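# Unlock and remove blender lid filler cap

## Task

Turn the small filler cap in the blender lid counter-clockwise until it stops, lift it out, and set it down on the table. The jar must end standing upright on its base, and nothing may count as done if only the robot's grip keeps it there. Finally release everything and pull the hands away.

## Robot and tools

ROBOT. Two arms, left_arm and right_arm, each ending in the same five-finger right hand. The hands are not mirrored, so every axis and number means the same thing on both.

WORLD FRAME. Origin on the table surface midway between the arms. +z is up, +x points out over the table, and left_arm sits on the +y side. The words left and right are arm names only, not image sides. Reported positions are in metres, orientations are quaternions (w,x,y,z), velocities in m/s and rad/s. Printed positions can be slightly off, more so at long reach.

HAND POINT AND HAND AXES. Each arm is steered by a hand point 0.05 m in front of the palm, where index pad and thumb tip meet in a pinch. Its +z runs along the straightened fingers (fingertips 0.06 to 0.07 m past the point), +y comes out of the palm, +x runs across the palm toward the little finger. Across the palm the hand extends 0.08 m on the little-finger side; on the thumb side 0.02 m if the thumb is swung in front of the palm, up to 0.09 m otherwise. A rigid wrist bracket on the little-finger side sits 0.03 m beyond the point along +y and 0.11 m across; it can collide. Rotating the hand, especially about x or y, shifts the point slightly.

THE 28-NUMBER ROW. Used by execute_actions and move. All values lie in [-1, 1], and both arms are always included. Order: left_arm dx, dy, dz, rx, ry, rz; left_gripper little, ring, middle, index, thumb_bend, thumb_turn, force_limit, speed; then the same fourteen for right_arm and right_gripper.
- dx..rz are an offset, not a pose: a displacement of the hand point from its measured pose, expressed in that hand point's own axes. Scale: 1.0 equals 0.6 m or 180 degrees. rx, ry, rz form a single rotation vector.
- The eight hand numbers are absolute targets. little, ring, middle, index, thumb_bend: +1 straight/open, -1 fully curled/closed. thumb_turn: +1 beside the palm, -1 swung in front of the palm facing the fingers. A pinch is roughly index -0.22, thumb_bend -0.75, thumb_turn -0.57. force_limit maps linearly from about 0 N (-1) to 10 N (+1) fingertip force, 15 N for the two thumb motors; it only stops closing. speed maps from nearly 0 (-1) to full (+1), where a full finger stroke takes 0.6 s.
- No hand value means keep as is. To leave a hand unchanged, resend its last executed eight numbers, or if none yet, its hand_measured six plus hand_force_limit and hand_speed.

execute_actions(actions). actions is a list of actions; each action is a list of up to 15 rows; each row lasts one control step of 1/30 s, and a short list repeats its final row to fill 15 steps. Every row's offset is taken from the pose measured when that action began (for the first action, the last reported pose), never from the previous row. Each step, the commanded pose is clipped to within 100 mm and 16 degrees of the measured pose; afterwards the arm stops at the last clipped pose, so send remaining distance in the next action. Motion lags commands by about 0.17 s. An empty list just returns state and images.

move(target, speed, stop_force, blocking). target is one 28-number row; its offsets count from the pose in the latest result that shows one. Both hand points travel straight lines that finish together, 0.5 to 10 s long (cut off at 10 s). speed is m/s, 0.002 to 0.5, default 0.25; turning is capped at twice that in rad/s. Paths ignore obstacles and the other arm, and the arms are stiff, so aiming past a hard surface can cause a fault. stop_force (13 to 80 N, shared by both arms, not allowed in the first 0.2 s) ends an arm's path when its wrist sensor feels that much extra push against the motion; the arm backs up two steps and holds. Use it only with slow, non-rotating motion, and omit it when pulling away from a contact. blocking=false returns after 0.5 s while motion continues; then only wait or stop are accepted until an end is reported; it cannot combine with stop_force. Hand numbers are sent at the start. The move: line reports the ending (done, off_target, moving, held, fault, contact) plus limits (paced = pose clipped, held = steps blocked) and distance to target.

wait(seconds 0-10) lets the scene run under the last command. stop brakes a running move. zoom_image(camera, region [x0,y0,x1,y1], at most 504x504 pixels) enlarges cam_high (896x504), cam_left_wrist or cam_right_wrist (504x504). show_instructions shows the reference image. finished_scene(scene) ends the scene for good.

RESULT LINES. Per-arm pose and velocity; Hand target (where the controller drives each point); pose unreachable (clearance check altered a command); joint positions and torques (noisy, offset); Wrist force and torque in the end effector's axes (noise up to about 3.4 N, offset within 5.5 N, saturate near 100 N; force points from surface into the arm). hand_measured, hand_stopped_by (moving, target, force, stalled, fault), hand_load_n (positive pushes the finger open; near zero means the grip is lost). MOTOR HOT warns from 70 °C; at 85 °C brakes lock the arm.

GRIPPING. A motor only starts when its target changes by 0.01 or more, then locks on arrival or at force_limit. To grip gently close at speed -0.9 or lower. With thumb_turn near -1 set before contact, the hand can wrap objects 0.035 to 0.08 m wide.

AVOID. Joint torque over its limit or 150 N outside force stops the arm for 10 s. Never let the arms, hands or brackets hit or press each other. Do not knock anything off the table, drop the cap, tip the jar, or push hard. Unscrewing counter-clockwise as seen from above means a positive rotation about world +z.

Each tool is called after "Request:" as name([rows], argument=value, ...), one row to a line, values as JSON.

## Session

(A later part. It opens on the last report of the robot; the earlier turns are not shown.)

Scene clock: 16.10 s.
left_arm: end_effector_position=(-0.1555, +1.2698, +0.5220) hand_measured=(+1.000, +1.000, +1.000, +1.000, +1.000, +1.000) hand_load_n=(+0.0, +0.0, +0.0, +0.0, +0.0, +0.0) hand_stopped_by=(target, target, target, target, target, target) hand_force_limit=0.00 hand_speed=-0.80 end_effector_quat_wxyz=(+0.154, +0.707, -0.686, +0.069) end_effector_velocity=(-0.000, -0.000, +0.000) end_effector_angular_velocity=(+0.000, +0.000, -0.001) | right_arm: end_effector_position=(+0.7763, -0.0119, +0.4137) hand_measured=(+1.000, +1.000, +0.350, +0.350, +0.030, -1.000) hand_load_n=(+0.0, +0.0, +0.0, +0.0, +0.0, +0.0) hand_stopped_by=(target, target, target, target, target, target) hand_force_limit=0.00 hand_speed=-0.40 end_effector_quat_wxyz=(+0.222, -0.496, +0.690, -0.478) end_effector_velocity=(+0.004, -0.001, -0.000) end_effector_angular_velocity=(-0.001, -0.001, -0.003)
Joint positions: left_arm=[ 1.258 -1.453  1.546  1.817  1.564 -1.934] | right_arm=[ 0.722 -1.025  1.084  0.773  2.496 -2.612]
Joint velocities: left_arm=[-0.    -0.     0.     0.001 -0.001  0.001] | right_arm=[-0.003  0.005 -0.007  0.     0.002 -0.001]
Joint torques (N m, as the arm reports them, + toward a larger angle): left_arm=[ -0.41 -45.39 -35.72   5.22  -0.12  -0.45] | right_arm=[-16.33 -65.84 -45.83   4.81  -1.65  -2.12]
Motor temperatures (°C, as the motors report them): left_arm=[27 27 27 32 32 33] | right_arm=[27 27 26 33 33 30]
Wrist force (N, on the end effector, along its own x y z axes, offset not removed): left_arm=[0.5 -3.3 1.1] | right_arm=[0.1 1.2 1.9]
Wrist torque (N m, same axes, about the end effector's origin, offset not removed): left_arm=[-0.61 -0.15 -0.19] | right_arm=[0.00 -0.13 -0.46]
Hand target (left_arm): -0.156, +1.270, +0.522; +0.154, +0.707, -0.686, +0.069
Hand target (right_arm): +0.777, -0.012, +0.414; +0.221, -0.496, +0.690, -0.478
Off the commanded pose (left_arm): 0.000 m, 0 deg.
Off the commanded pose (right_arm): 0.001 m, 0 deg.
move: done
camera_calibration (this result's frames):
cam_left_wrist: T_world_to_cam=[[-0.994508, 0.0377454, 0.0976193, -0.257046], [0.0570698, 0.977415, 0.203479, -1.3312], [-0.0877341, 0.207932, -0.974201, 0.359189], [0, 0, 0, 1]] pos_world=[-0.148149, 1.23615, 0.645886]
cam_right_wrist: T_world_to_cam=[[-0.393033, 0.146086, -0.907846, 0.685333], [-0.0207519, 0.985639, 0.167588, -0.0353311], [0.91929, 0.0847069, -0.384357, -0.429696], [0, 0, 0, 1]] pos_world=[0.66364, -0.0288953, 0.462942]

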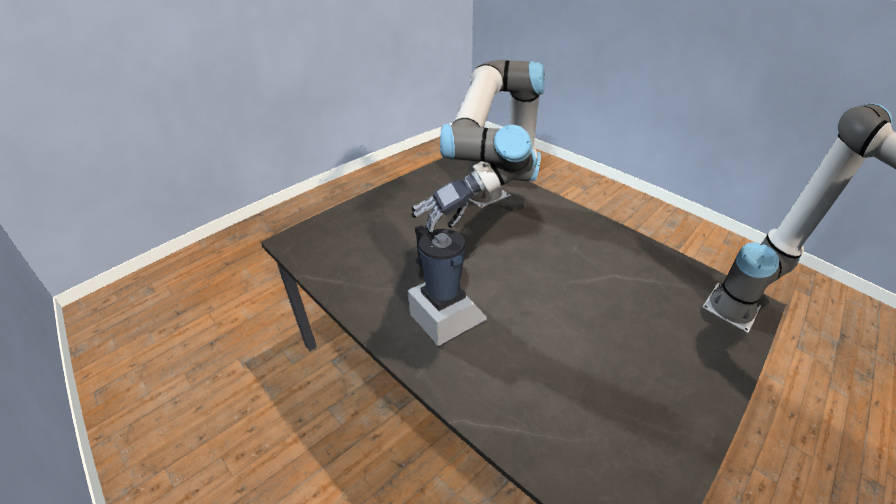

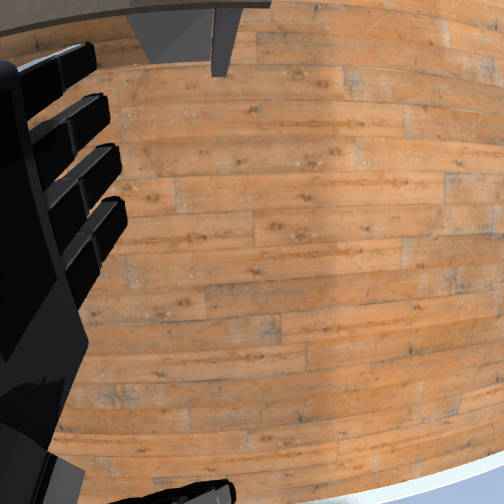

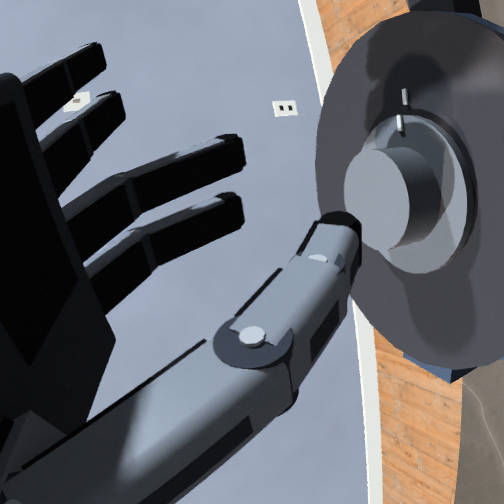

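Request:
move(target=[0,0,0,0,0,0,1,1,1,1,1,1,0,-0.8,-0.0158,0.06027,0.02621,0,0,0,1,1,0.35,0.35,0.12,-1,0,-0.4], speed=0.09)

Request:
zoom_image(camera="cam_high", region=[420, 208, 468, 252])

Request:
zoom_image(camera="cam_right_wrist", region=[180, 90, 432, 342])

Scene clock: 20.60 s.
left_arm: end_effector_position=(-0.1555, +1.2698, +0.5220) hand_measured=(+1.000, +1.000, +1.000, +1.000, +1.000, +1.000) hand_load_n=(+0.0, +0.0, +0.0, +0.0, +0.0, +0.0) hand_stopped_by=(target, target, target, target, target, target) hand_force_limit=0.00 hand_speed=-0.80 end_effector_quat_wxyz=(+0.154, +0.707, -0.686, +0.069) end_effector_velocity=(+0.000, +0.000, -0.000) end_effector_angular_velocity=(+0.000, -0.000, -0.000) | right_arm: end_effector_position=(+0.7754, -0.0084, +0.3736) hand_measured=(+1.000, +1.000, +0.350, +0.350, +0.120, -1.000) hand_load_n=(+0.0, +0.0, +0.0, +0.0, +0.0, +0.0) hand_stopped_by=(target, target, target, target, target, target) hand_force_limit=0.00 hand_speed=-0.40 end_effector_quat_wxyz=(+0.221, -0.496, +0.690, -0.478) end_effector_velocity=(+0.000, +0.000, -0.002) end_effector_angular_velocity=(-0.001, -0.001, +0.000)
Joint positions: left_arm=[ 1.258 -1.453  1.546  1.817  1.564 -1.934] | right_arm=[ 0.726 -1.015  1.138  0.712  2.499 -2.606]
Joint velocities: left_arm=[-0.  0. -0. -0.  0.  0.] | right_arm=[ 0.     0.     0.002 -0.004  0.001 -0.001]
Joint torques (N m, as the arm reports them, + toward a larger angle): left_arm=[  0.13 -45.99 -35.61   4.97  -0.29  -0.5 ] | right_arm=[ 14.5  -65.72 -32.    -0.05   4.17   1.09]
Motor temperatures (°C, as the motors report them): left_arm=[27 27 27 32 32 33] | right_arm=[27 27 26 33 33 30]
Wrist force (N, on the end effector, along its own x y z axes, offset not removed): left_arm=[1.9 -4.5 1.6] | right_arm=[-2.1 2.5 3.0]
Wrist torque (N m, same axes, about the end effector's origin, offset not removed): left_arm=[-0.80 -0.40 -0.10] | right_arm=[0.11 0.15 -0.53]
Hand target (left_arm): -0.156, +1.270, +0.522; +0.154, +0.707, -0.686, +0.069
Hand target (right_arm): +0.775, -0.008, +0.373; +0.222, -0.496, +0.690, -0.478
Off the commanded pose (left_arm): 0.000 m, 0 deg.
Off the commanded pose (right_arm): 0.000 m, 0 deg.
move: done
camera_calibration (this result's frames):
cam_left_wrist: T_world_to_cam=[[-0.994508, 0.0377456, 0.0976193, -0.257046], [0.05707, 0.977415, 0.203479, -1.3312], [-0.0877341, 0.207932, -0.974201, 0.359189], [0, 0, 0, 1]] pos_world=[-0.148149, 1.23615, 0.645886]
cam_right_wrist: T_world_to_cam=[[-0.393044, 0.146121, -0.907836, 0.648109], [-0.0207027, 0.985637, 0.167607, -0.0321158], [0.919287, 0.0846713, -0.384373, -0.444566], [0, 0, 0, 1]] pos_world=[0.662754, -0.0254058, 0.42288]

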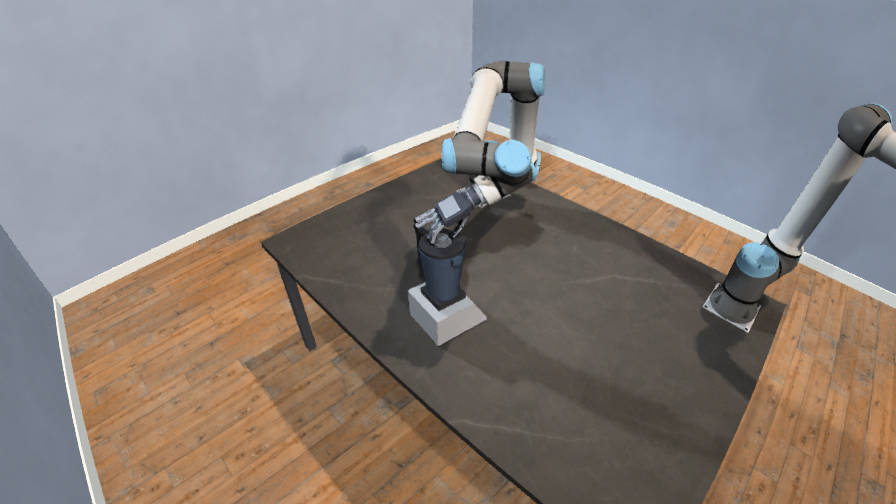

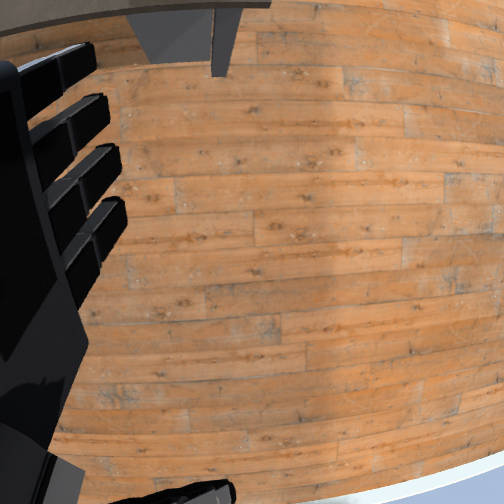

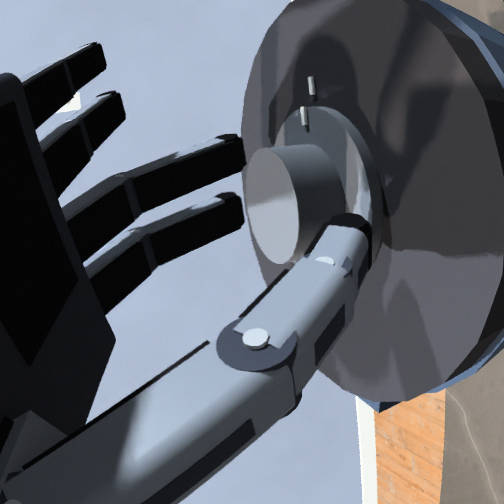

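Region (420, 208, 468, 252) of cam_high's 896x504 image, scaled by 10.500, with more detail than that image has; it fills the top 462 rows of this view, and the rest is white.

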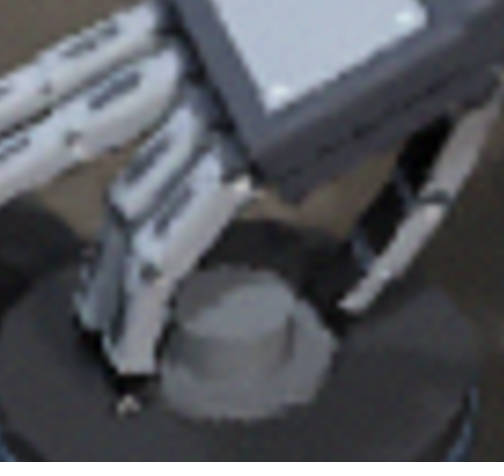

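Region (180, 90, 432, 342) of cam_right_wrist's 504x504 image, scaled by 2.000, with more detail than that image has.

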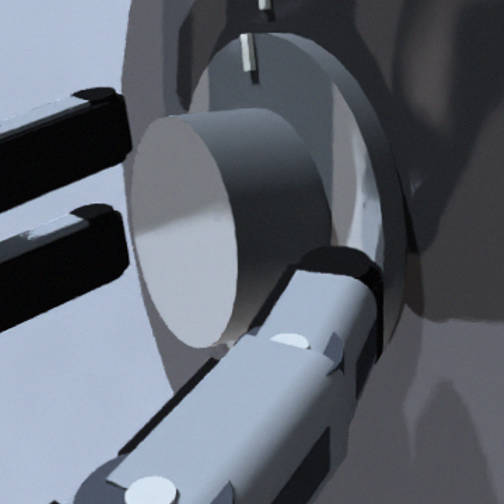

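Request:
execute_actions([
  [[0,0,0,0,0,0,1,1,1,1,1,1,0,-0.8,0,0,0,0,0,0,1,1,-0.4,-0.4,-0.4,-1,-0.6,-0.68]],
])

Request:
wait(seconds=0.4)

Scene clock: 22.87 s.
left_arm: end_effector_position=(-0.1555, +1.2698, +0.5220) hand_measured=(+1.000, +1.000, +1.000, +1.000, +1.000, +1.000) hand_load_n=(+0.0, +0.0, +0.0, +0.0, +0.0, +0.0) hand_stopped_by=(target, target, target, target, target, target) hand_force_limit=0.00 hand_speed=-0.80 end_effector_quat_wxyz=(+0.154, +0.707, -0.686, +0.069) end_effector_velocity=(-0.000, +0.000, -0.000) end_effector_angular_velocity=(+0.000, -0.000, -0.001) | right_arm: end_effector_position=(+0.7754, -0.0084, +0.3735) hand_measured=(+1.000, +1.000, +0.156, +0.138, -0.014, -1.000) hand_load_n=(+0.0, +0.0, +2.5, +0.0, +0.0, +0.0) hand_stopped_by=(target, target, force, moving, moving, target) hand_force_limit=-0.60 hand_speed=-0.68 end_effector_quat_wxyz=(+0.221, -0.496, +0.690, -0.478) end_effector_velocity=(+0.000, +0.000, -0.000) end_effector_angular_velocity=(+0.001, +0.001, +0.001)
Joint positions: left_arm=[ 1.258 -1.453  1.546  1.817  1.564 -1.934] | right_arm=[ 0.726 -1.015  1.138  0.712  2.499 -2.606]
Joint velocities: left_arm=[ 0.    -0.     0.    -0.    -0.     0.001] | right_arm=[-0.001  0.    -0.     0.    -0.002 -0.   ]
Joint torques (N m, as the arm reports them, + toward a larger angle): left_arm=[  1.45 -45.24 -34.75   4.84  -0.06  -0.69] | right_arm=[  4.71 -91.59 -45.08   5.2    3.33   1.01]
Motor temperatures (°C, as the motors report them): left_arm=[27 27 27 32 32 33] | right_arm=[27 27 26 33 33 30]
Wrist force (N, on the end effector, along its own x y z axes, offset not removed): left_arm=[-1.0 -6.0 1.5] | right_arm=[0.8 0.1 4.3]
Wrist torque (N m, same axes, about the end effector's origin, offset not removed): left_arm=[-1.08 0.00 -0.34] | right_arm=[0.14 -0.29 -0.36]
Hand target (left_arm): -0.156, +1.270, +0.522; +0.154, +0.707, -0.686, +0.069
Hand target (right_arm): +0.775, -0.008, +0.374; +0.221, -0.496, +0.690, -0.478
Off the commanded pose (left_arm): 0.000 m, 0 deg.
Off the commanded pose (right_arm): 0.000 m, 0 deg.
camera_calibration (this result's frames):
cam_left_wrist: T_world_to_cam=[[-0.994508, 0.0377457, 0.0976193, -0.257046], [0.0570701, 0.977415, 0.203478, -1.3312], [-0.0877341, 0.207932, -0.974201, 0.359189], [0, 0, 0, 1]] pos_world=[-0.148149, 1.23615, 0.645886]
cam_right_wrist: T_world_to_cam=[[-0.393103, 0.14603, -0.907824, 0.648075], [-0.0207373, 0.985649, 0.167528, -0.0320767], [0.91926, 0.0846816, -0.384434, -0.444554], [0, 0, 0, 1]] pos_world=[0.662756, -0.0253764, 0.422811]

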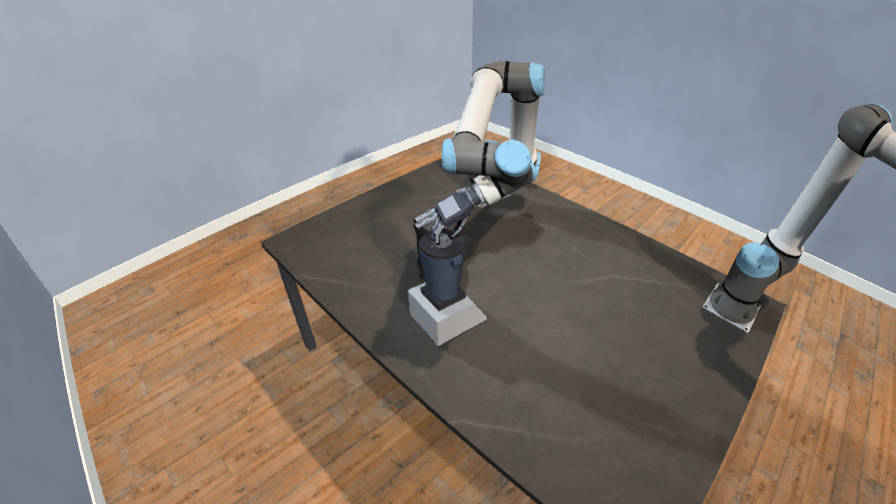

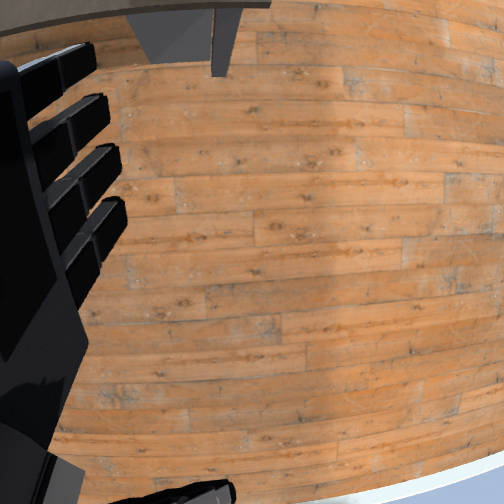

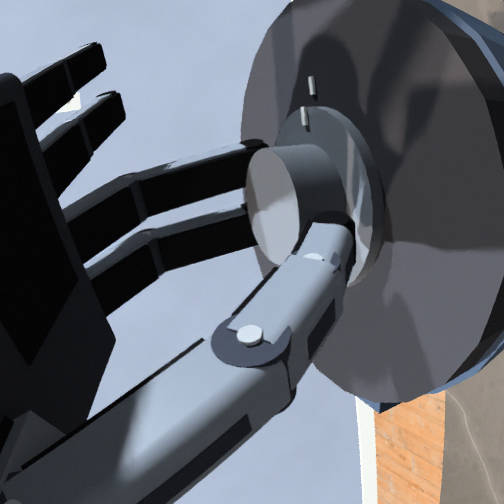

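Scene clock: 23.27 s.
left_arm: end_effector_position=(-0.1555, +1.2698, +0.5220) hand_measured=(+1.000, +1.000, +1.000, +1.000, +1.000, +1.000) hand_load_n=(+0.0, +0.0, +0.0, +0.0, +0.0, +0.0) hand_stopped_by=(target, target, target, target, target, target) hand_force_limit=0.00 hand_speed=-0.80 end_effector_quat_wxyz=(+0.154, +0.707, -0.686, +0.069) end_effector_velocity=(-0.000, +0.000, -0.000) end_effector_angular_velocity=(-0.000, +0.001, -0.001) | right_arm: end_effector_position=(+0.7754, -0.0084, +0.3735) hand_measured=(+1.000, +1.000, +0.156, +0.104, -0.146, -1.000) hand_load_n=(+0.0, +0.0, +0.0, +3.5, +2.5, +0.5) hand_stopped_by=(target, target, force, force, moving, target) hand_force_limit=-0.60 hand_speed=-0.68 end_effector_quat_wxyz=(+0.221, -0.496, +0.690, -0.478) end_effector_velocity=(-0.000, +0.001, +0.001) end_effector_angular_velocity=(+0.002, -0.003, +0.000)
Joint positions: left_arm=[ 1.258 -1.453  1.546  1.817  1.564 -1.934] | right_arm=[ 0.726 -1.015  1.138  0.712  2.499 -2.606]
Joint velocities: left_arm=[-0.     0.    -0.     0.    -0.002  0.001] | right_arm=[ 0.002 -0.    -0.001 -0.002  0.001  0.002]
Joint torques (N m, as the arm reports them, + toward a larger angle): left_arm=[ -0.6  -45.88 -36.35   5.04  -0.18  -0.71] | right_arm=[  -3.68 -105.72  -44.23    4.86    2.9     2.  ]
Motor temperatures (°C, as the motors report them): left_arm=[27 27 27 32 32 33] | right_arm=[27 27 26 33 33 30]
Wrist force (N, on the end effector, along its own x y z axes, offset not removed): left_arm=[1.6 -4.7 1.3] | right_arm=[-0.9 5.1 4.5]
Wrist torque (N m, same axes, about the end effector's origin, offset not removed): left_arm=[-0.82 -0.35 -0.23] | right_arm=[0.47 -0.23 -0.35]
Hand target (left_arm): -0.156, +1.270, +0.522; +0.154, +0.707, -0.686, +0.069
Hand target (right_arm): +0.775, -0.008, +0.374; +0.221, -0.496, +0.690, -0.478
Off the commanded pose (left_arm): 0.000 m, 0 deg.
Off the commanded pose (right_arm): 0.000 m, 0 deg.
wait: 0.40 s; no rest
camera_calibration (this result's frames):
cam_left_wrist: T_world_to_cam=[[-0.994508, 0.0377457, 0.0976193, -0.257046], [0.0570701, 0.977415, 0.203479, -1.3312], [-0.0877341, 0.207932, -0.974201, 0.359189], [0, 0, 0, 1]] pos_world=[-0.148149, 1.23615, 0.645886]
cam_right_wrist: T_world_to_cam=[[-0.393076, 0.146077, -0.907828, 0.648086], [-0.0207194, 0.985643, 0.167569, -0.0321085], [0.919272, 0.0846771, -0.384406, -0.444553], [0, 0, 0, 1]] pos_world=[0.662747, -0.0253795, 0.422843]

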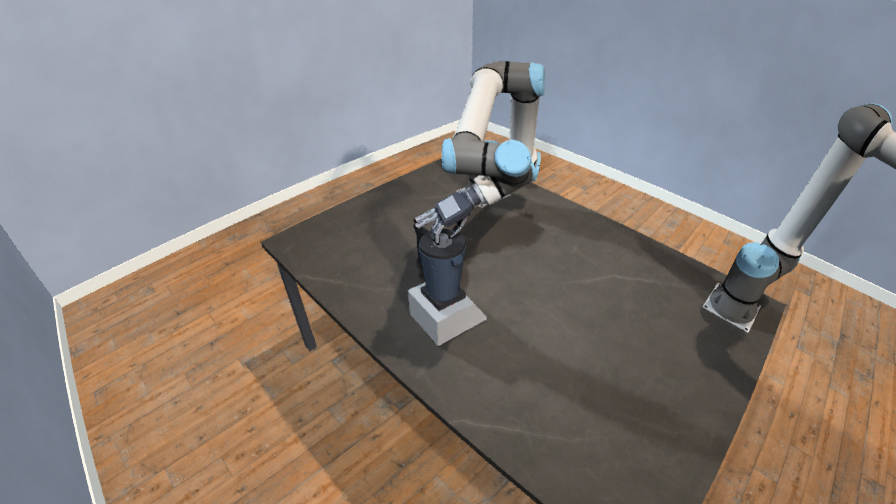

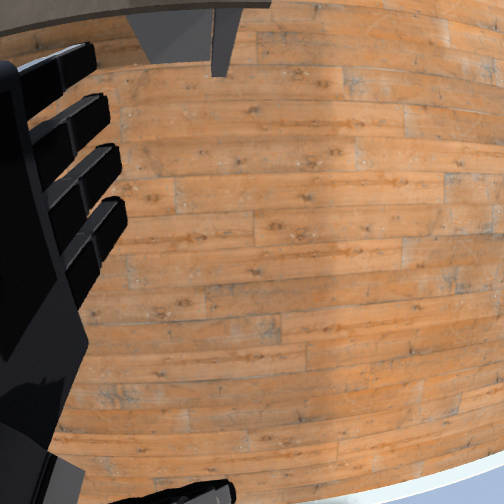

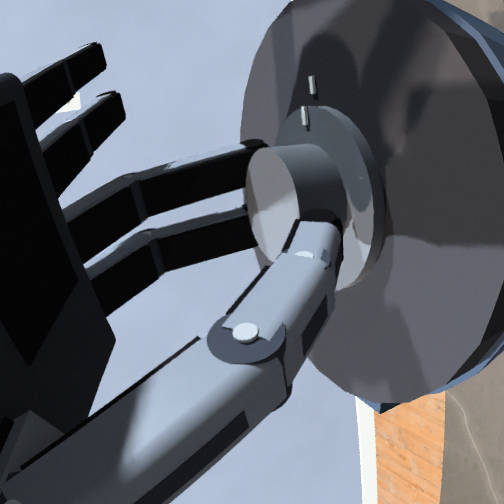

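Request:
zoom_image(camera="cam_high", region=[420, 212, 468, 256])

Request:
zoom_image(camera="cam_right_wrist", region=[200, 100, 400, 300])

Region (420, 212, 468, 256) of cam_high's 896x504 image, scaled by 10.500, with more detail than that image has; it fills the top 462 rows of this view, and the rest is white.

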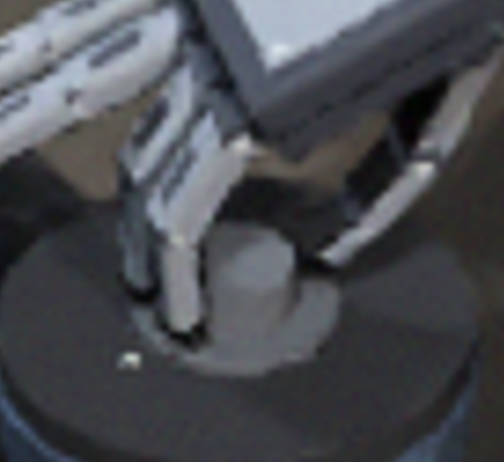

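Region (200, 100, 400, 300) of cam_right_wrist's 504x504 image, scaled by 2.520, with more detail than that image has.

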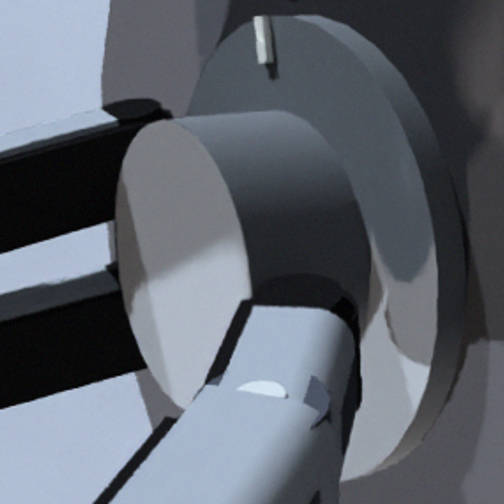

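Request:
execute_actions([
  [[0,0,0,0,0,0,1,1,1,1,1,1,0,-0.8,0,0,0,0,0,0,1,1,-0.5,-0.5,-0.5,-1,0.6,-0.82]],
])

Scene clock: 24.13 s.
left_arm: end_effector_position=(-0.1555, +1.2698, +0.5220) hand_measured=(+1.000, +1.000, +1.000, +1.000, +1.000, +1.000) hand_load_n=(+0.0, +0.0, +0.0, +0.0, +0.0, +0.0) hand_stopped_by=(target, target, target, target, target, target) hand_force_limit=0.00 hand_speed=-0.80 end_effector_quat_wxyz=(+0.154, +0.707, -0.686, +0.069) end_effector_velocity=(-0.000, -0.000, +0.000) end_effector_angular_velocity=(+0.001, -0.000, -0.001) | right_arm: end_effector_position=(+0.7754, -0.0084, +0.3736) hand_measured=(+1.000, +1.000, +0.122, +0.078, -0.174, -1.000) hand_load_n=(+0.0, +0.0, +10.5, +9.0, +11.0, +0.0) hand_stopped_by=(target, target, force, force, force, target) hand_force_limit=0.60 hand_speed=-0.82 end_effector_quat_wxyz=(+0.222, -0.496, +0.690, -0.478) end_effector_velocity=(-0.000, -0.001, -0.001) end_effector_angular_velocity=(-0.003, +0.002, -0.001)
Joint positions: left_arm=[ 1.258 -1.453  1.546  1.817  1.564 -1.934] | right_arm=[ 0.726 -1.015  1.138  0.712  2.499 -2.606]
Joint velocities: left_arm=[-0.    -0.001  0.    -0.    -0.     0.001] | right_arm=[-0.001  0.     0.002 -0.     0.001 -0.001]
Joint torques (N m, as the arm reports them, + toward a larger angle): left_arm=[  0.78 -46.21 -35.13   5.06   0.02  -0.53] | right_arm=[-10.55 -90.48 -39.74   4.81   2.44   2.02]
Motor temperatures (°C, as the motors report them): left_arm=[27 27 27 32 32 33] | right_arm=[27 27 26 33 33 30]
Wrist force (N, on the end effector, along its own x y z axes, offset not removed): left_arm=[0.2 -4.2 2.0] | right_arm=[0.2 -1.1 5.1]
Wrist torque (N m, same axes, about the end effector's origin, offset not removed): left_arm=[-0.76 -0.19 -0.25] | right_arm=[0.18 -0.17 -0.46]
Hand target (left_arm): -0.156, +1.270, +0.522; +0.154, +0.707, -0.686, +0.069
Hand target (right_arm): +0.775, -0.008, +0.374; +0.221, -0.496, +0.690, -0.478
Off the commanded pose (left_arm): 0.000 m, 0 deg.
Off the commanded pose (right_arm): 0.000 m, 0 deg.
camera_calibration (this result's frames):
cam_left_wrist: T_world_to_cam=[[-0.994508, 0.0377458, 0.0976192, -0.257046], [0.0570702, 0.977415, 0.203479, -1.3312], [-0.0877339, 0.207932, -0.974201, 0.359189], [0, 0, 0, 1]] pos_world=[-0.148149, 1.23615, 0.645886]
cam_right_wrist: T_world_to_cam=[[-0.393021, 0.146115, -0.907846, 0.648104], [-0.0207289, 0.985636, 0.167609, -0.0321252], [0.919296, 0.0846923, -0.384347, -0.444569], [0, 0, 0, 1]] pos_world=[0.662743, -0.0253821, 0.422894]

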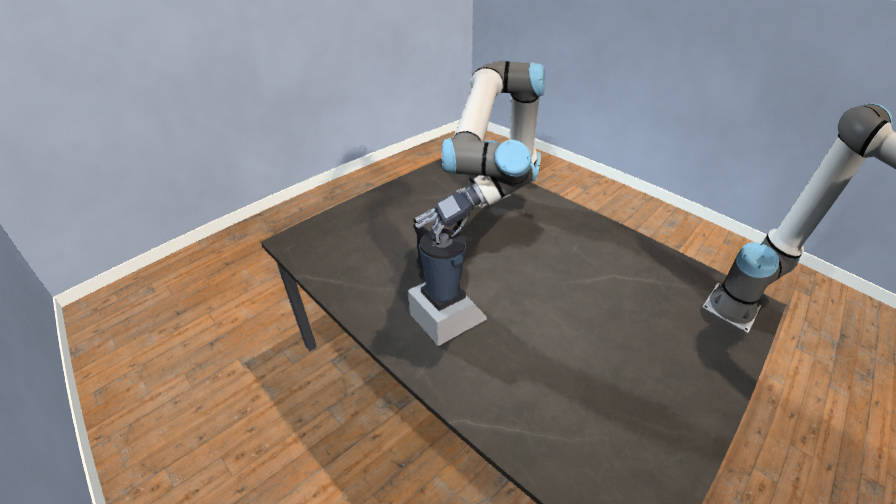

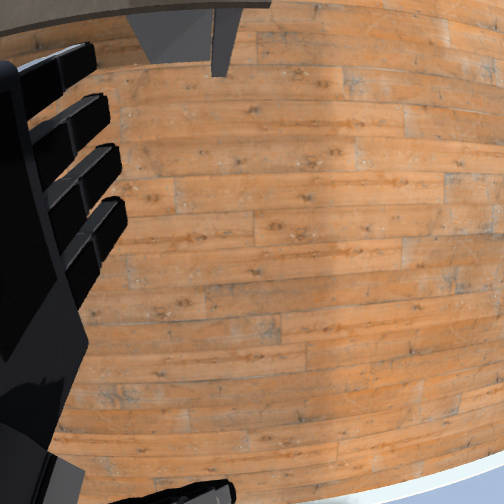

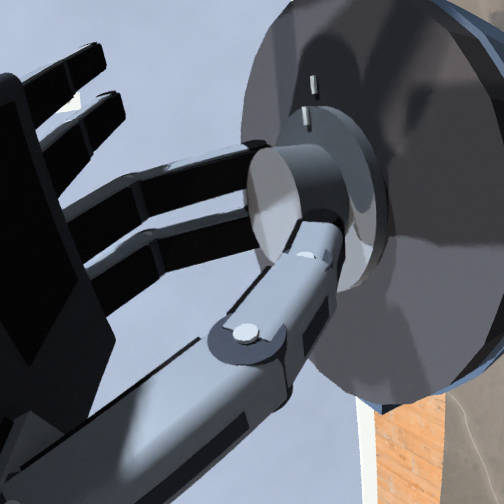

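Request:
move(target=[0,0,0,0,0,0,1,1,1,1,1,1,0,-0.8,0.0166,0.00725,-0.00991,0.04405,-0.2297,-0.11612,1,1,-0.5,-0.5,-0.5,-1,0.6,-0.82], speed=0.36)

Scene clock: 26.93 s.
left_arm: end_effector_position=(-0.1555, +1.2698, +0.5220) hand_measured=(+1.000, +1.000, +1.000, +1.000, +1.000, +1.000) hand_load_n=(+0.0, +0.0, +0.0, +0.0, +0.0, +0.0) hand_stopped_by=(target, target, target, target, target, target) hand_force_limit=0.00 hand_speed=-0.80 end_effector_quat_wxyz=(+0.154, +0.707, -0.686, +0.069) end_effector_velocity=(+0.000, +0.000, -0.000) end_effector_angular_velocity=(-0.000, -0.000, +0.000) | right_arm: end_effector_position=(+0.7646, -0.0144, +0.3737) hand_measured=(+1.000, +1.000, +0.122, +0.078, -0.174, -1.000) hand_load_n=(+0.0, +0.0, +9.0, +8.5, +11.5, +2.0) hand_stopped_by=(target, target, force, force, force, target) hand_force_limit=0.60 hand_speed=-0.82 end_effector_quat_wxyz=(-0.394, +0.729, -0.436, +0.351) end_effector_velocity=(+0.001, -0.001, +0.000) end_effector_angular_velocity=(+0.001, +0.000, +0.016)
Joint positions: left_arm=[ 1.258 -1.453  1.546  1.817  1.564 -1.934] | right_arm=[ 0.526 -1.297  1.496  0.262  1.649 -3.292]
Joint velocities: left_arm=[ 0.  0. -0. -0.  0. -0.] | right_arm=[-0.007 -0.002  0.002 -0.002 -0.021 -0.009]
Joint torques (N m, as the arm reports them, + toward a larger angle): left_arm=[ -0.03 -45.78 -35.6    5.02  -0.13  -0.57] | right_arm=[-18.03 -78.18 -30.98  -2.18  -1.97  -2.68]
Motor temperatures (°C, as the motors report them): left_arm=[27 27 27 32 32 33] | right_arm=[27 27 26 33 33 30]
Wrist force (N, on the end effector, along its own x y z axes, offset not removed): left_arm=[-0.3 -3.8 1.7] | right_arm=[0.1 -1.6 -2.4]
Wrist torque (N m, same axes, about the end effector's origin, offset not removed): left_arm=[-0.82 -0.01 -0.23] | right_arm=[0.04 -0.34 -0.21]
Hand target (left_arm): -0.156, +1.270, +0.522; +0.154, +0.707, -0.686, +0.069
Hand target (right_arm): +0.765, -0.014, +0.374; -0.394, +0.730, -0.435, +0.351
Off the commanded pose (left_arm): 0.000 m, 0 deg.
Off the commanded pose (right_arm): 0.000 m, 0 deg.
move: done
camera_calibration (this result's frames):
cam_left_wrist: T_world_to_cam=[[-0.994508, 0.0377458, 0.0976193, -0.257046], [0.0570702, 0.977415, 0.203479, -1.3312], [-0.0877341, 0.207932, -0.974201, 0.359189], [0, 0, 0, 1]] pos_world=[-0.148149, 1.23615, 0.645886]
cam_right_wrist: T_world_to_cam=[[-0.374318, -0.18706, -0.908237, 0.625947], [-0.733636, 0.658784, 0.166675, 0.514344], [0.567154, 0.728705, -0.383829, -0.155802], [0, 0, 0, 1]] pos_world=[0.700008, -0.108218, 0.422979]

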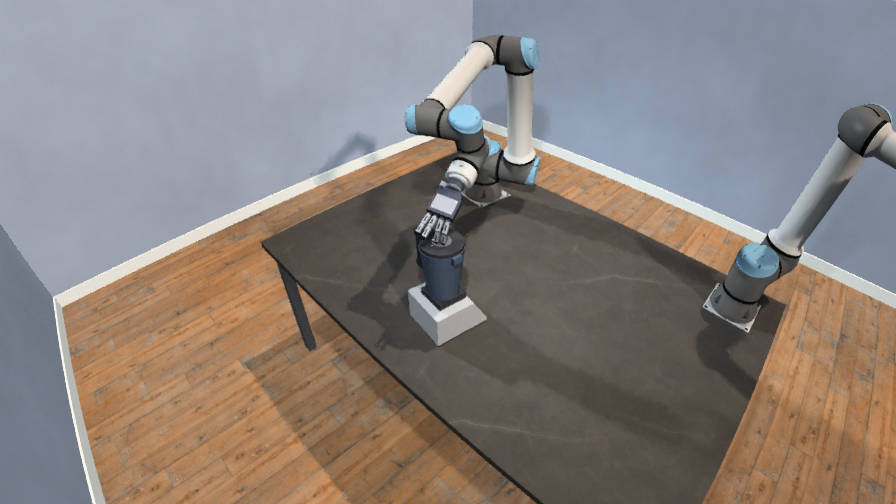

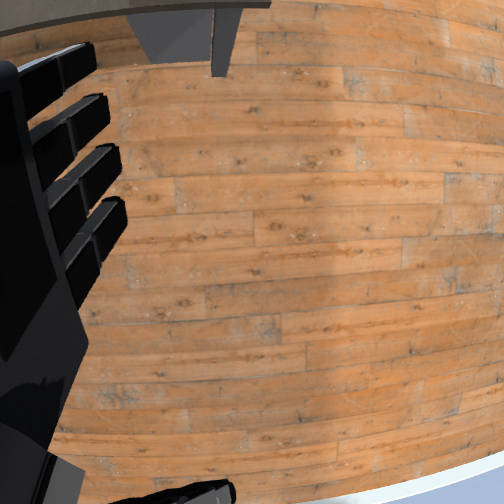

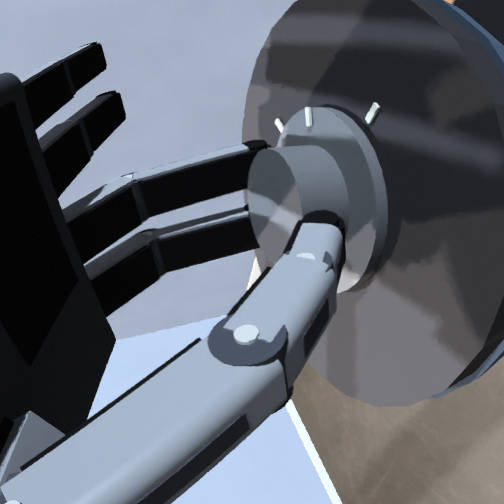

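Request:
execute_actions(actions=[])

Scene clock: 27.27 s.
left_arm: end_effector_position=(-0.1555, +1.2698, +0.5220) hand_measured=(+1.000, +1.000, +1.000, +1.000, +1.000, +1.000) hand_load_n=(+0.0, +0.0, +0.0, +0.0, +0.0, +0.0) hand_stopped_by=(target, target, target, target, target, target) hand_force_limit=0.00 hand_speed=-0.80 end_effector_quat_wxyz=(+0.154, +0.707, -0.686, +0.069) end_effector_velocity=(-0.000, +0.000, -0.000) end_effector_angular_velocity=(-0.000, +0.001, -0.001) | right_arm: end_effector_position=(+0.7647, -0.0144, +0.3737) hand_measured=(+1.000, +1.000, +0.122, +0.078, -0.174, -1.000) hand_load_n=(+0.0, +0.0, +9.0, +8.5, +11.0, +2.0) hand_stopped_by=(target, target, force, force, force, target) hand_force_limit=0.60 hand_speed=-0.82 end_effector_quat_wxyz=(-0.394, +0.730, -0.435, +0.351) end_effector_velocity=(+0.001, -0.001, +0.001) end_effector_angular_velocity=(+0.001, -0.001, +0.001)
Joint positions: left_arm=[ 1.258 -1.453  1.546  1.817  1.564 -1.934] | right_arm=[ 0.526 -1.298  1.496  0.262  1.647 -3.293]
Joint velocities: left_arm=[-0.     0.     0.    -0.    -0.001  0.   ] | right_arm=[-0.002 -0.    -0.001 -0.001 -0.002 -0.001]
Joint torques (N m, as the arm reports them, + toward a larger angle): left_arm=[  1.24 -45.97 -35.91   4.82  -0.12  -0.33] | right_arm=[-20.34 -78.3  -30.19  -2.12  -1.81  -2.47]
Motor temperatures (°C, as the motors report them): left_arm=[27 27 27 32 32 33] | right_arm=[27 27 26 33 33 30]
Wrist force (N, on the end effector, along its own x y z axes, offset not removed): left_arm=[0.2 -3.6 1.4] | right_arm=[-2.8 -2.2 -1.3]
Wrist torque (N m, same axes, about the end effector's origin, offset not removed): left_arm=[-0.69 -0.08 -0.17] | right_arm=[-0.06 0.00 -0.51]
Hand target (left_arm): -0.156, +1.270, +0.522; +0.154, +0.707, -0.686, +0.069
Hand target (right_arm): +0.765, -0.014, +0.374; -0.394, +0.730, -0.435, +0.351
Off the commanded pose (left_arm): 0.000 m, 0 deg.
Off the commanded pose (right_arm): 0.000 m, 0 deg.
camera_calibration (this result's frames):
cam_left_wrist: T_world_to_cam=[[-0.994508, 0.0377455, 0.0976194, -0.257046], [0.0570699, 0.977415, 0.203479, -1.3312], [-0.0877342, 0.207932, -0.974201, 0.359189], [0, 0, 0, 1]] pos_world=[-0.148149, 1.23615, 0.645886]
cam_right_wrist: T_world_to_cam=[[-0.374078, -0.18761, -0.908222, 0.625709], [-0.734882, 0.657338, 0.166898, 0.515219], [0.565698, 0.729869, -0.383767, -0.154728], [0, 0, 0, 1]] pos_world=[0.700219, -0.108353, 0.422914]

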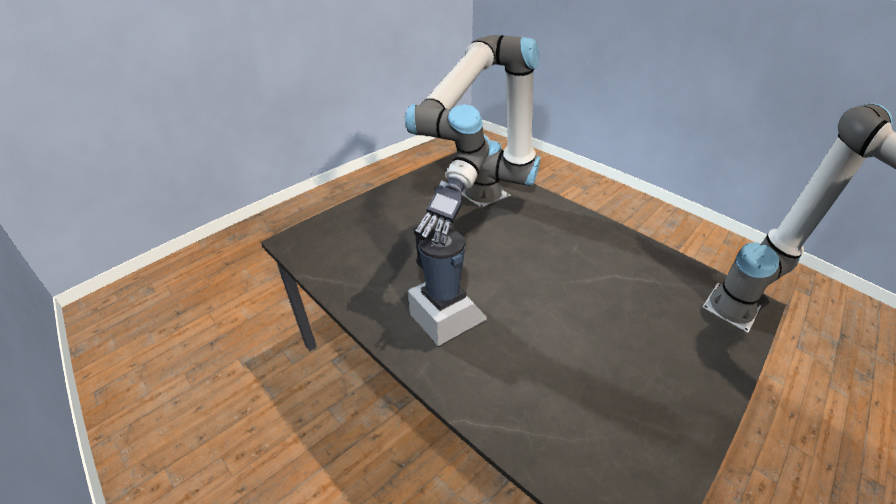

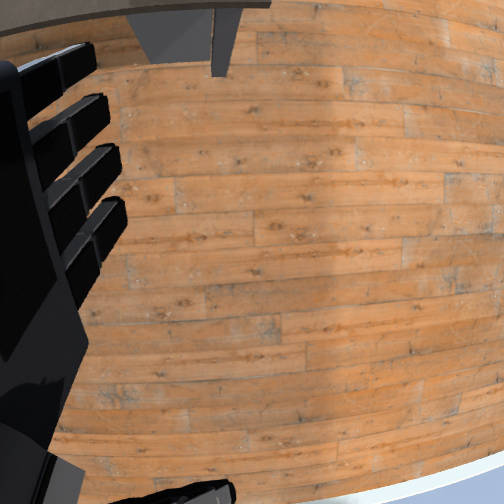

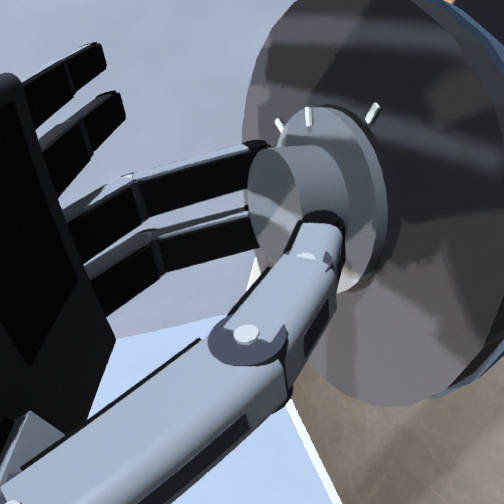

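Request:
move(target=[0,0,0,0,0,0,1,1,1,1,1,1,0,-0.8, 0.01726,0.00757,-0.01216,0.04525,-0.23483,-0.11848, 1,1,-0.5,-0.5,-0.5,-1,0.6,-0.82], speed=0.36)

Scene clock: 29.70 s.
left_arm: end_effector_position=(-0.1555, +1.2698, +0.5220) hand_measured=(+1.000, +1.000, +1.000, +1.000, +1.000, +1.000) hand_load_n=(+0.0, +0.0, +0.0, +0.0, +0.0, +0.0) hand_stopped_by=(target, target, target, target, target, target) hand_force_limit=0.00 hand_speed=-0.80 end_effector_quat_wxyz=(+0.154, +0.707, -0.686, +0.069) end_effector_velocity=(-0.000, +0.000, -0.000) end_effector_angular_velocity=(-0.001, +0.001, -0.001) | right_arm: end_effector_position=(+0.7608, -0.0269, +0.3747) hand_measured=(+1.000, +1.000, +0.122, +0.078, -0.174, -1.000) hand_load_n=(+0.0, +0.0, +9.5, +9.5, +11.5, +5.5) hand_stopped_by=(target, target, force, force, force, target) hand_force_limit=0.60 hand_speed=-0.82 end_effector_quat_wxyz=(-0.503, +0.843, -0.101, +0.161) end_effector_velocity=(-0.000, +0.000, -0.000) end_effector_angular_velocity=(-0.005, +0.003, +0.017)
Joint positions: left_arm=[ 1.258 -1.453  1.546  1.817  1.564 -1.934] | right_arm=[ 0.296 -1.184  1.373  0.535  0.729 -3.915]
Joint velocities: left_arm=[-0.     0.001  0.     0.001 -0.001  0.001] | right_arm=[-0.001  0.009 -0.011  0.023 -0.01  -0.023]
Joint torques (N m, as the arm reports them, + toward a larger angle): left_arm=[  1.16 -45.26 -35.22   4.93  -0.11  -0.6 ] | right_arm=[-20.83 -46.32 -42.22   3.62  -1.7   -2.74]
Motor temperatures (°C, as the motors report them): left_arm=[27 27 27 32 32 33] | right_arm=[27 27 26 33 33 30]
Wrist force (N, on the end effector, along its own x y z axes, offset not removed): left_arm=[0.3 -2.6 2.5] | right_arm=[-2.5 -6.6 1.7]
Wrist torque (N m, same axes, about the end effector's origin, offset not removed): left_arm=[-0.64 -0.15 -0.15] | right_arm=[-0.01 -0.03 -0.33]
Hand target (left_arm): -0.156, +1.270, +0.522; +0.154, +0.707, -0.686, +0.069
Hand target (right_arm): +0.761, -0.027, +0.375; -0.503, +0.843, -0.100, +0.161
Off the commanded pose (left_arm): 0.000 m, 0 deg.
Off the commanded pose (right_arm): 0.000 m, 0 deg.
move: done
camera_calibration (this result's frames):
cam_left_wrist: T_world_to_cam=[[-0.994508, 0.0377455, 0.0976194, -0.257046], [0.0570699, 0.977415, 0.203479, -1.3312], [-0.0877342, 0.207932, -0.974201, 0.359189], [0, 0, 0, 1]] pos_world=[-0.148149, 1.23615, 0.645886]
cam_right_wrist: T_world_to_cam=[[-0.109524, -0.401893, -0.909113, 0.416175], [-0.980663, -0.105546, 0.164802, 0.687707], [-0.162186, 0.909584, -0.382562, 0.415145], [0, 0, 0, 1]] pos_world=[0.787321, -0.137767, 0.423833]

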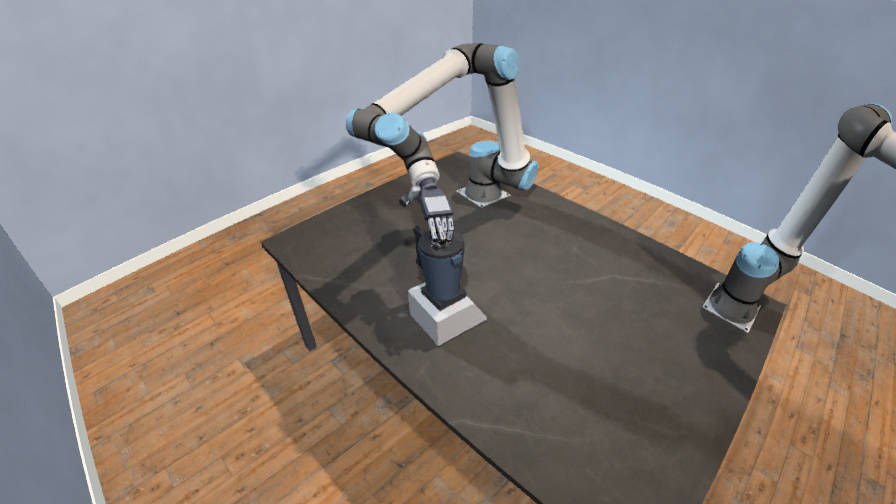

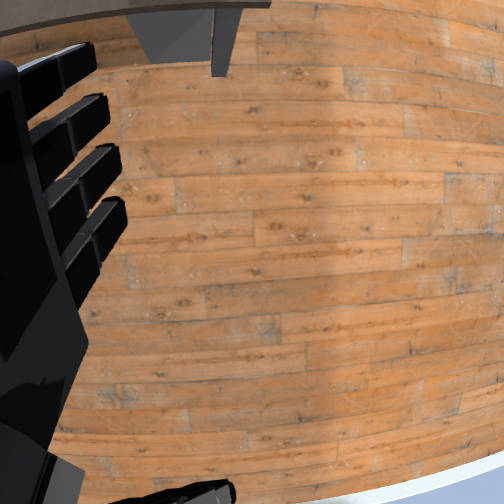

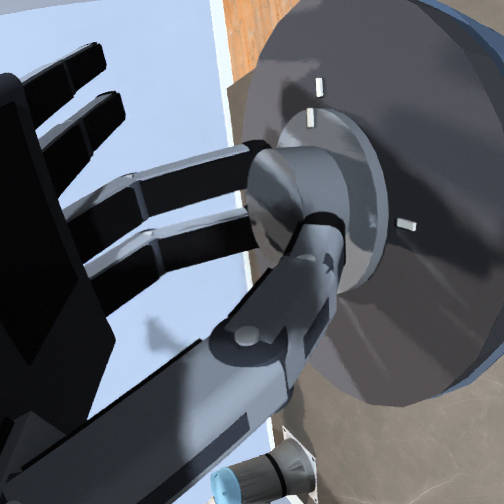

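Request:
zoom_image(camera="cam_right_wrist", region=[240, 50, 440, 250])

Region (240, 50, 440, 250) of cam_right_wrist's 504x504 image, scaled by 2.520, with more detail than that image has.

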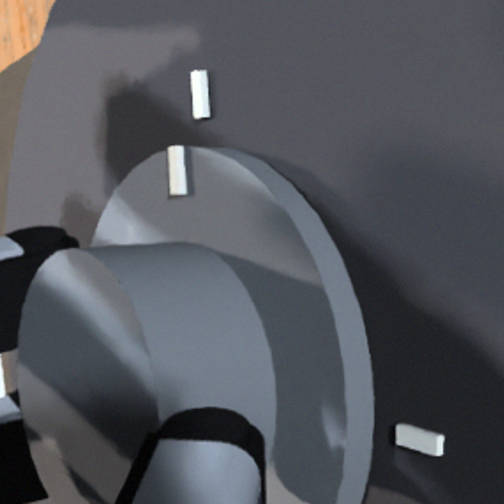

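Request:
zoom_image(camera="cam_high", region=[360, 160, 540, 360])

Region (360, 160, 540, 360) of cam_high's 896x504 image, scaled by 2.520, with more detail than that image has; it fills the left 454 columns of this view, and the rest is white.

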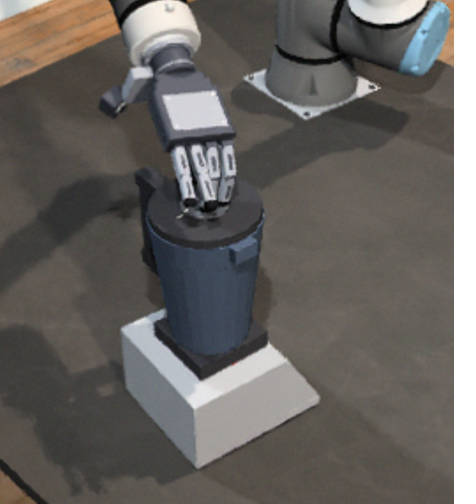

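Request:
move(target=[0,0,0,0,0,0,1,1,1,1,1,1,0,-0.8, 0.01556,-0.08072,-0.04049,0,0,0, 1,1,-0.5,-0.5,-0.5,-1,0.6,-0.82], speed=0.1)

Scene clock: 35.27 s.
left_arm: end_effector_position=(-0.1555, +1.2698, +0.5220) hand_measured=(+1.000, +1.000, +1.000, +1.000, +1.000, +1.000) hand_load_n=(+0.0, +0.0, +0.0, +0.0, +0.0, +0.0) hand_stopped_by=(target, target, target, target, target, target) hand_force_limit=0.00 hand_speed=-0.80 end_effector_quat_wxyz=(+0.154, +0.707, -0.686, +0.069) end_effector_velocity=(+0.000, -0.000, +0.000) end_effector_angular_velocity=(-0.001, -0.001, +0.000) | right_arm: end_effector_position=(+0.7609, -0.0270, +0.4294) hand_measured=(+1.000, +1.000, +0.122, +0.078, -0.172, -1.000) hand_load_n=(+0.0, +0.0, +9.5, +6.5, +12.5, -0.5) hand_stopped_by=(target, target, force, force, force, target) hand_force_limit=0.60 hand_speed=-0.82 end_effector_quat_wxyz=(-0.503, +0.843, -0.101, +0.161) end_effector_velocity=(+0.001, -0.001, +0.003) end_effector_angular_velocity=(-0.002, -0.001, -0.001)
Joint positions: left_arm=[ 1.258 -1.453  1.546  1.817  1.564 -1.934] | right_arm=[ 0.296 -1.197  1.295  0.626  0.729 -3.915]
Joint velocities: left_arm=[ 0.     0.    -0.     0.001  0.001  0.   ] | right_arm=[-0.     0.    -0.006  0.006  0.002 -0.001]
Joint torques (N m, as the arm reports them, + toward a larger angle): left_arm=[ -0.34 -46.16 -36.03   4.88   0.05  -0.56] | right_arm=[-11.01 -90.4  -46.68   4.06   1.68  -2.22]
Motor temperatures (°C, as the motors report them): left_arm=[27 27 27 32 32 33] | right_arm=[27 27 26 33 34 30]
Wrist force (N, on the end effector, along its own x y z axes, offset not removed): left_arm=[0.5 -4.8 2.6] | right_arm=[0.8 4.5 2.0]
Wrist torque (N m, same axes, about the end effector's origin, offset not removed): left_arm=[-0.96 -0.16 -0.17] | right_arm=[0.44 -0.25 -0.28]
Hand target (left_arm): -0.156, +1.270, +0.522; +0.154, +0.707, -0.686, +0.069
Hand target (right_arm): +0.761, -0.027, +0.430; -0.503, +0.843, -0.101, +0.161
Off the commanded pose (left_arm): 0.000 m, 0 deg.
Off the commanded pose (right_arm): 0.000 m, 0 deg.
move: done
camera_calibration (this result's frames):
cam_left_wrist: T_world_to_cam=[[-0.994508, 0.0377454, 0.0976193, -0.257046], [0.0570698, 0.977415, 0.203479, -1.3312], [-0.0877341, 0.207932, -0.974201, 0.359189], [0, 0, 0, 1]] pos_world=[-0.148149, 1.23615, 0.645886]
cam_right_wrist: T_world_to_cam=[[-0.109524, -0.401843, -0.909135, 0.465782], [-0.980674, -0.105496, 0.164772, 0.678729], [-0.162123, 0.909612, -0.382522, 0.436089], [0, 0, 0, 1]] pos_world=[0.787326, -0.137897, 0.478437]

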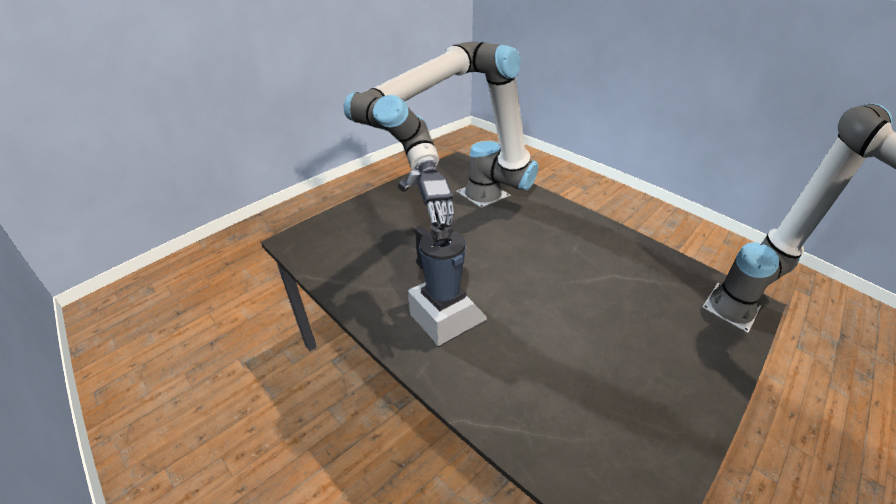

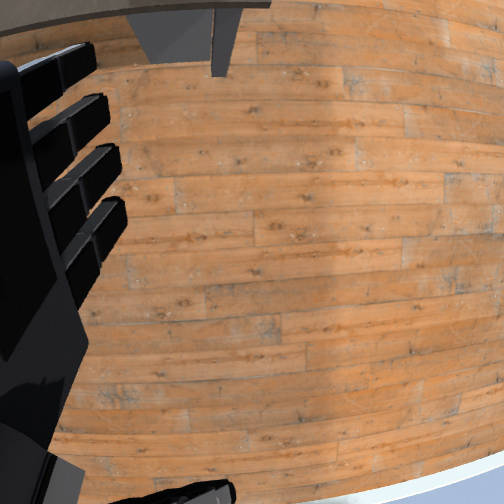

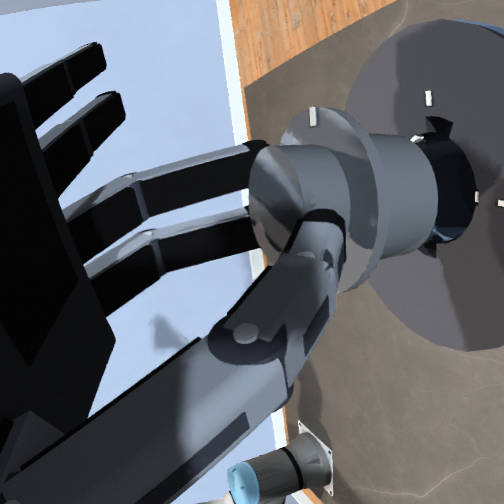

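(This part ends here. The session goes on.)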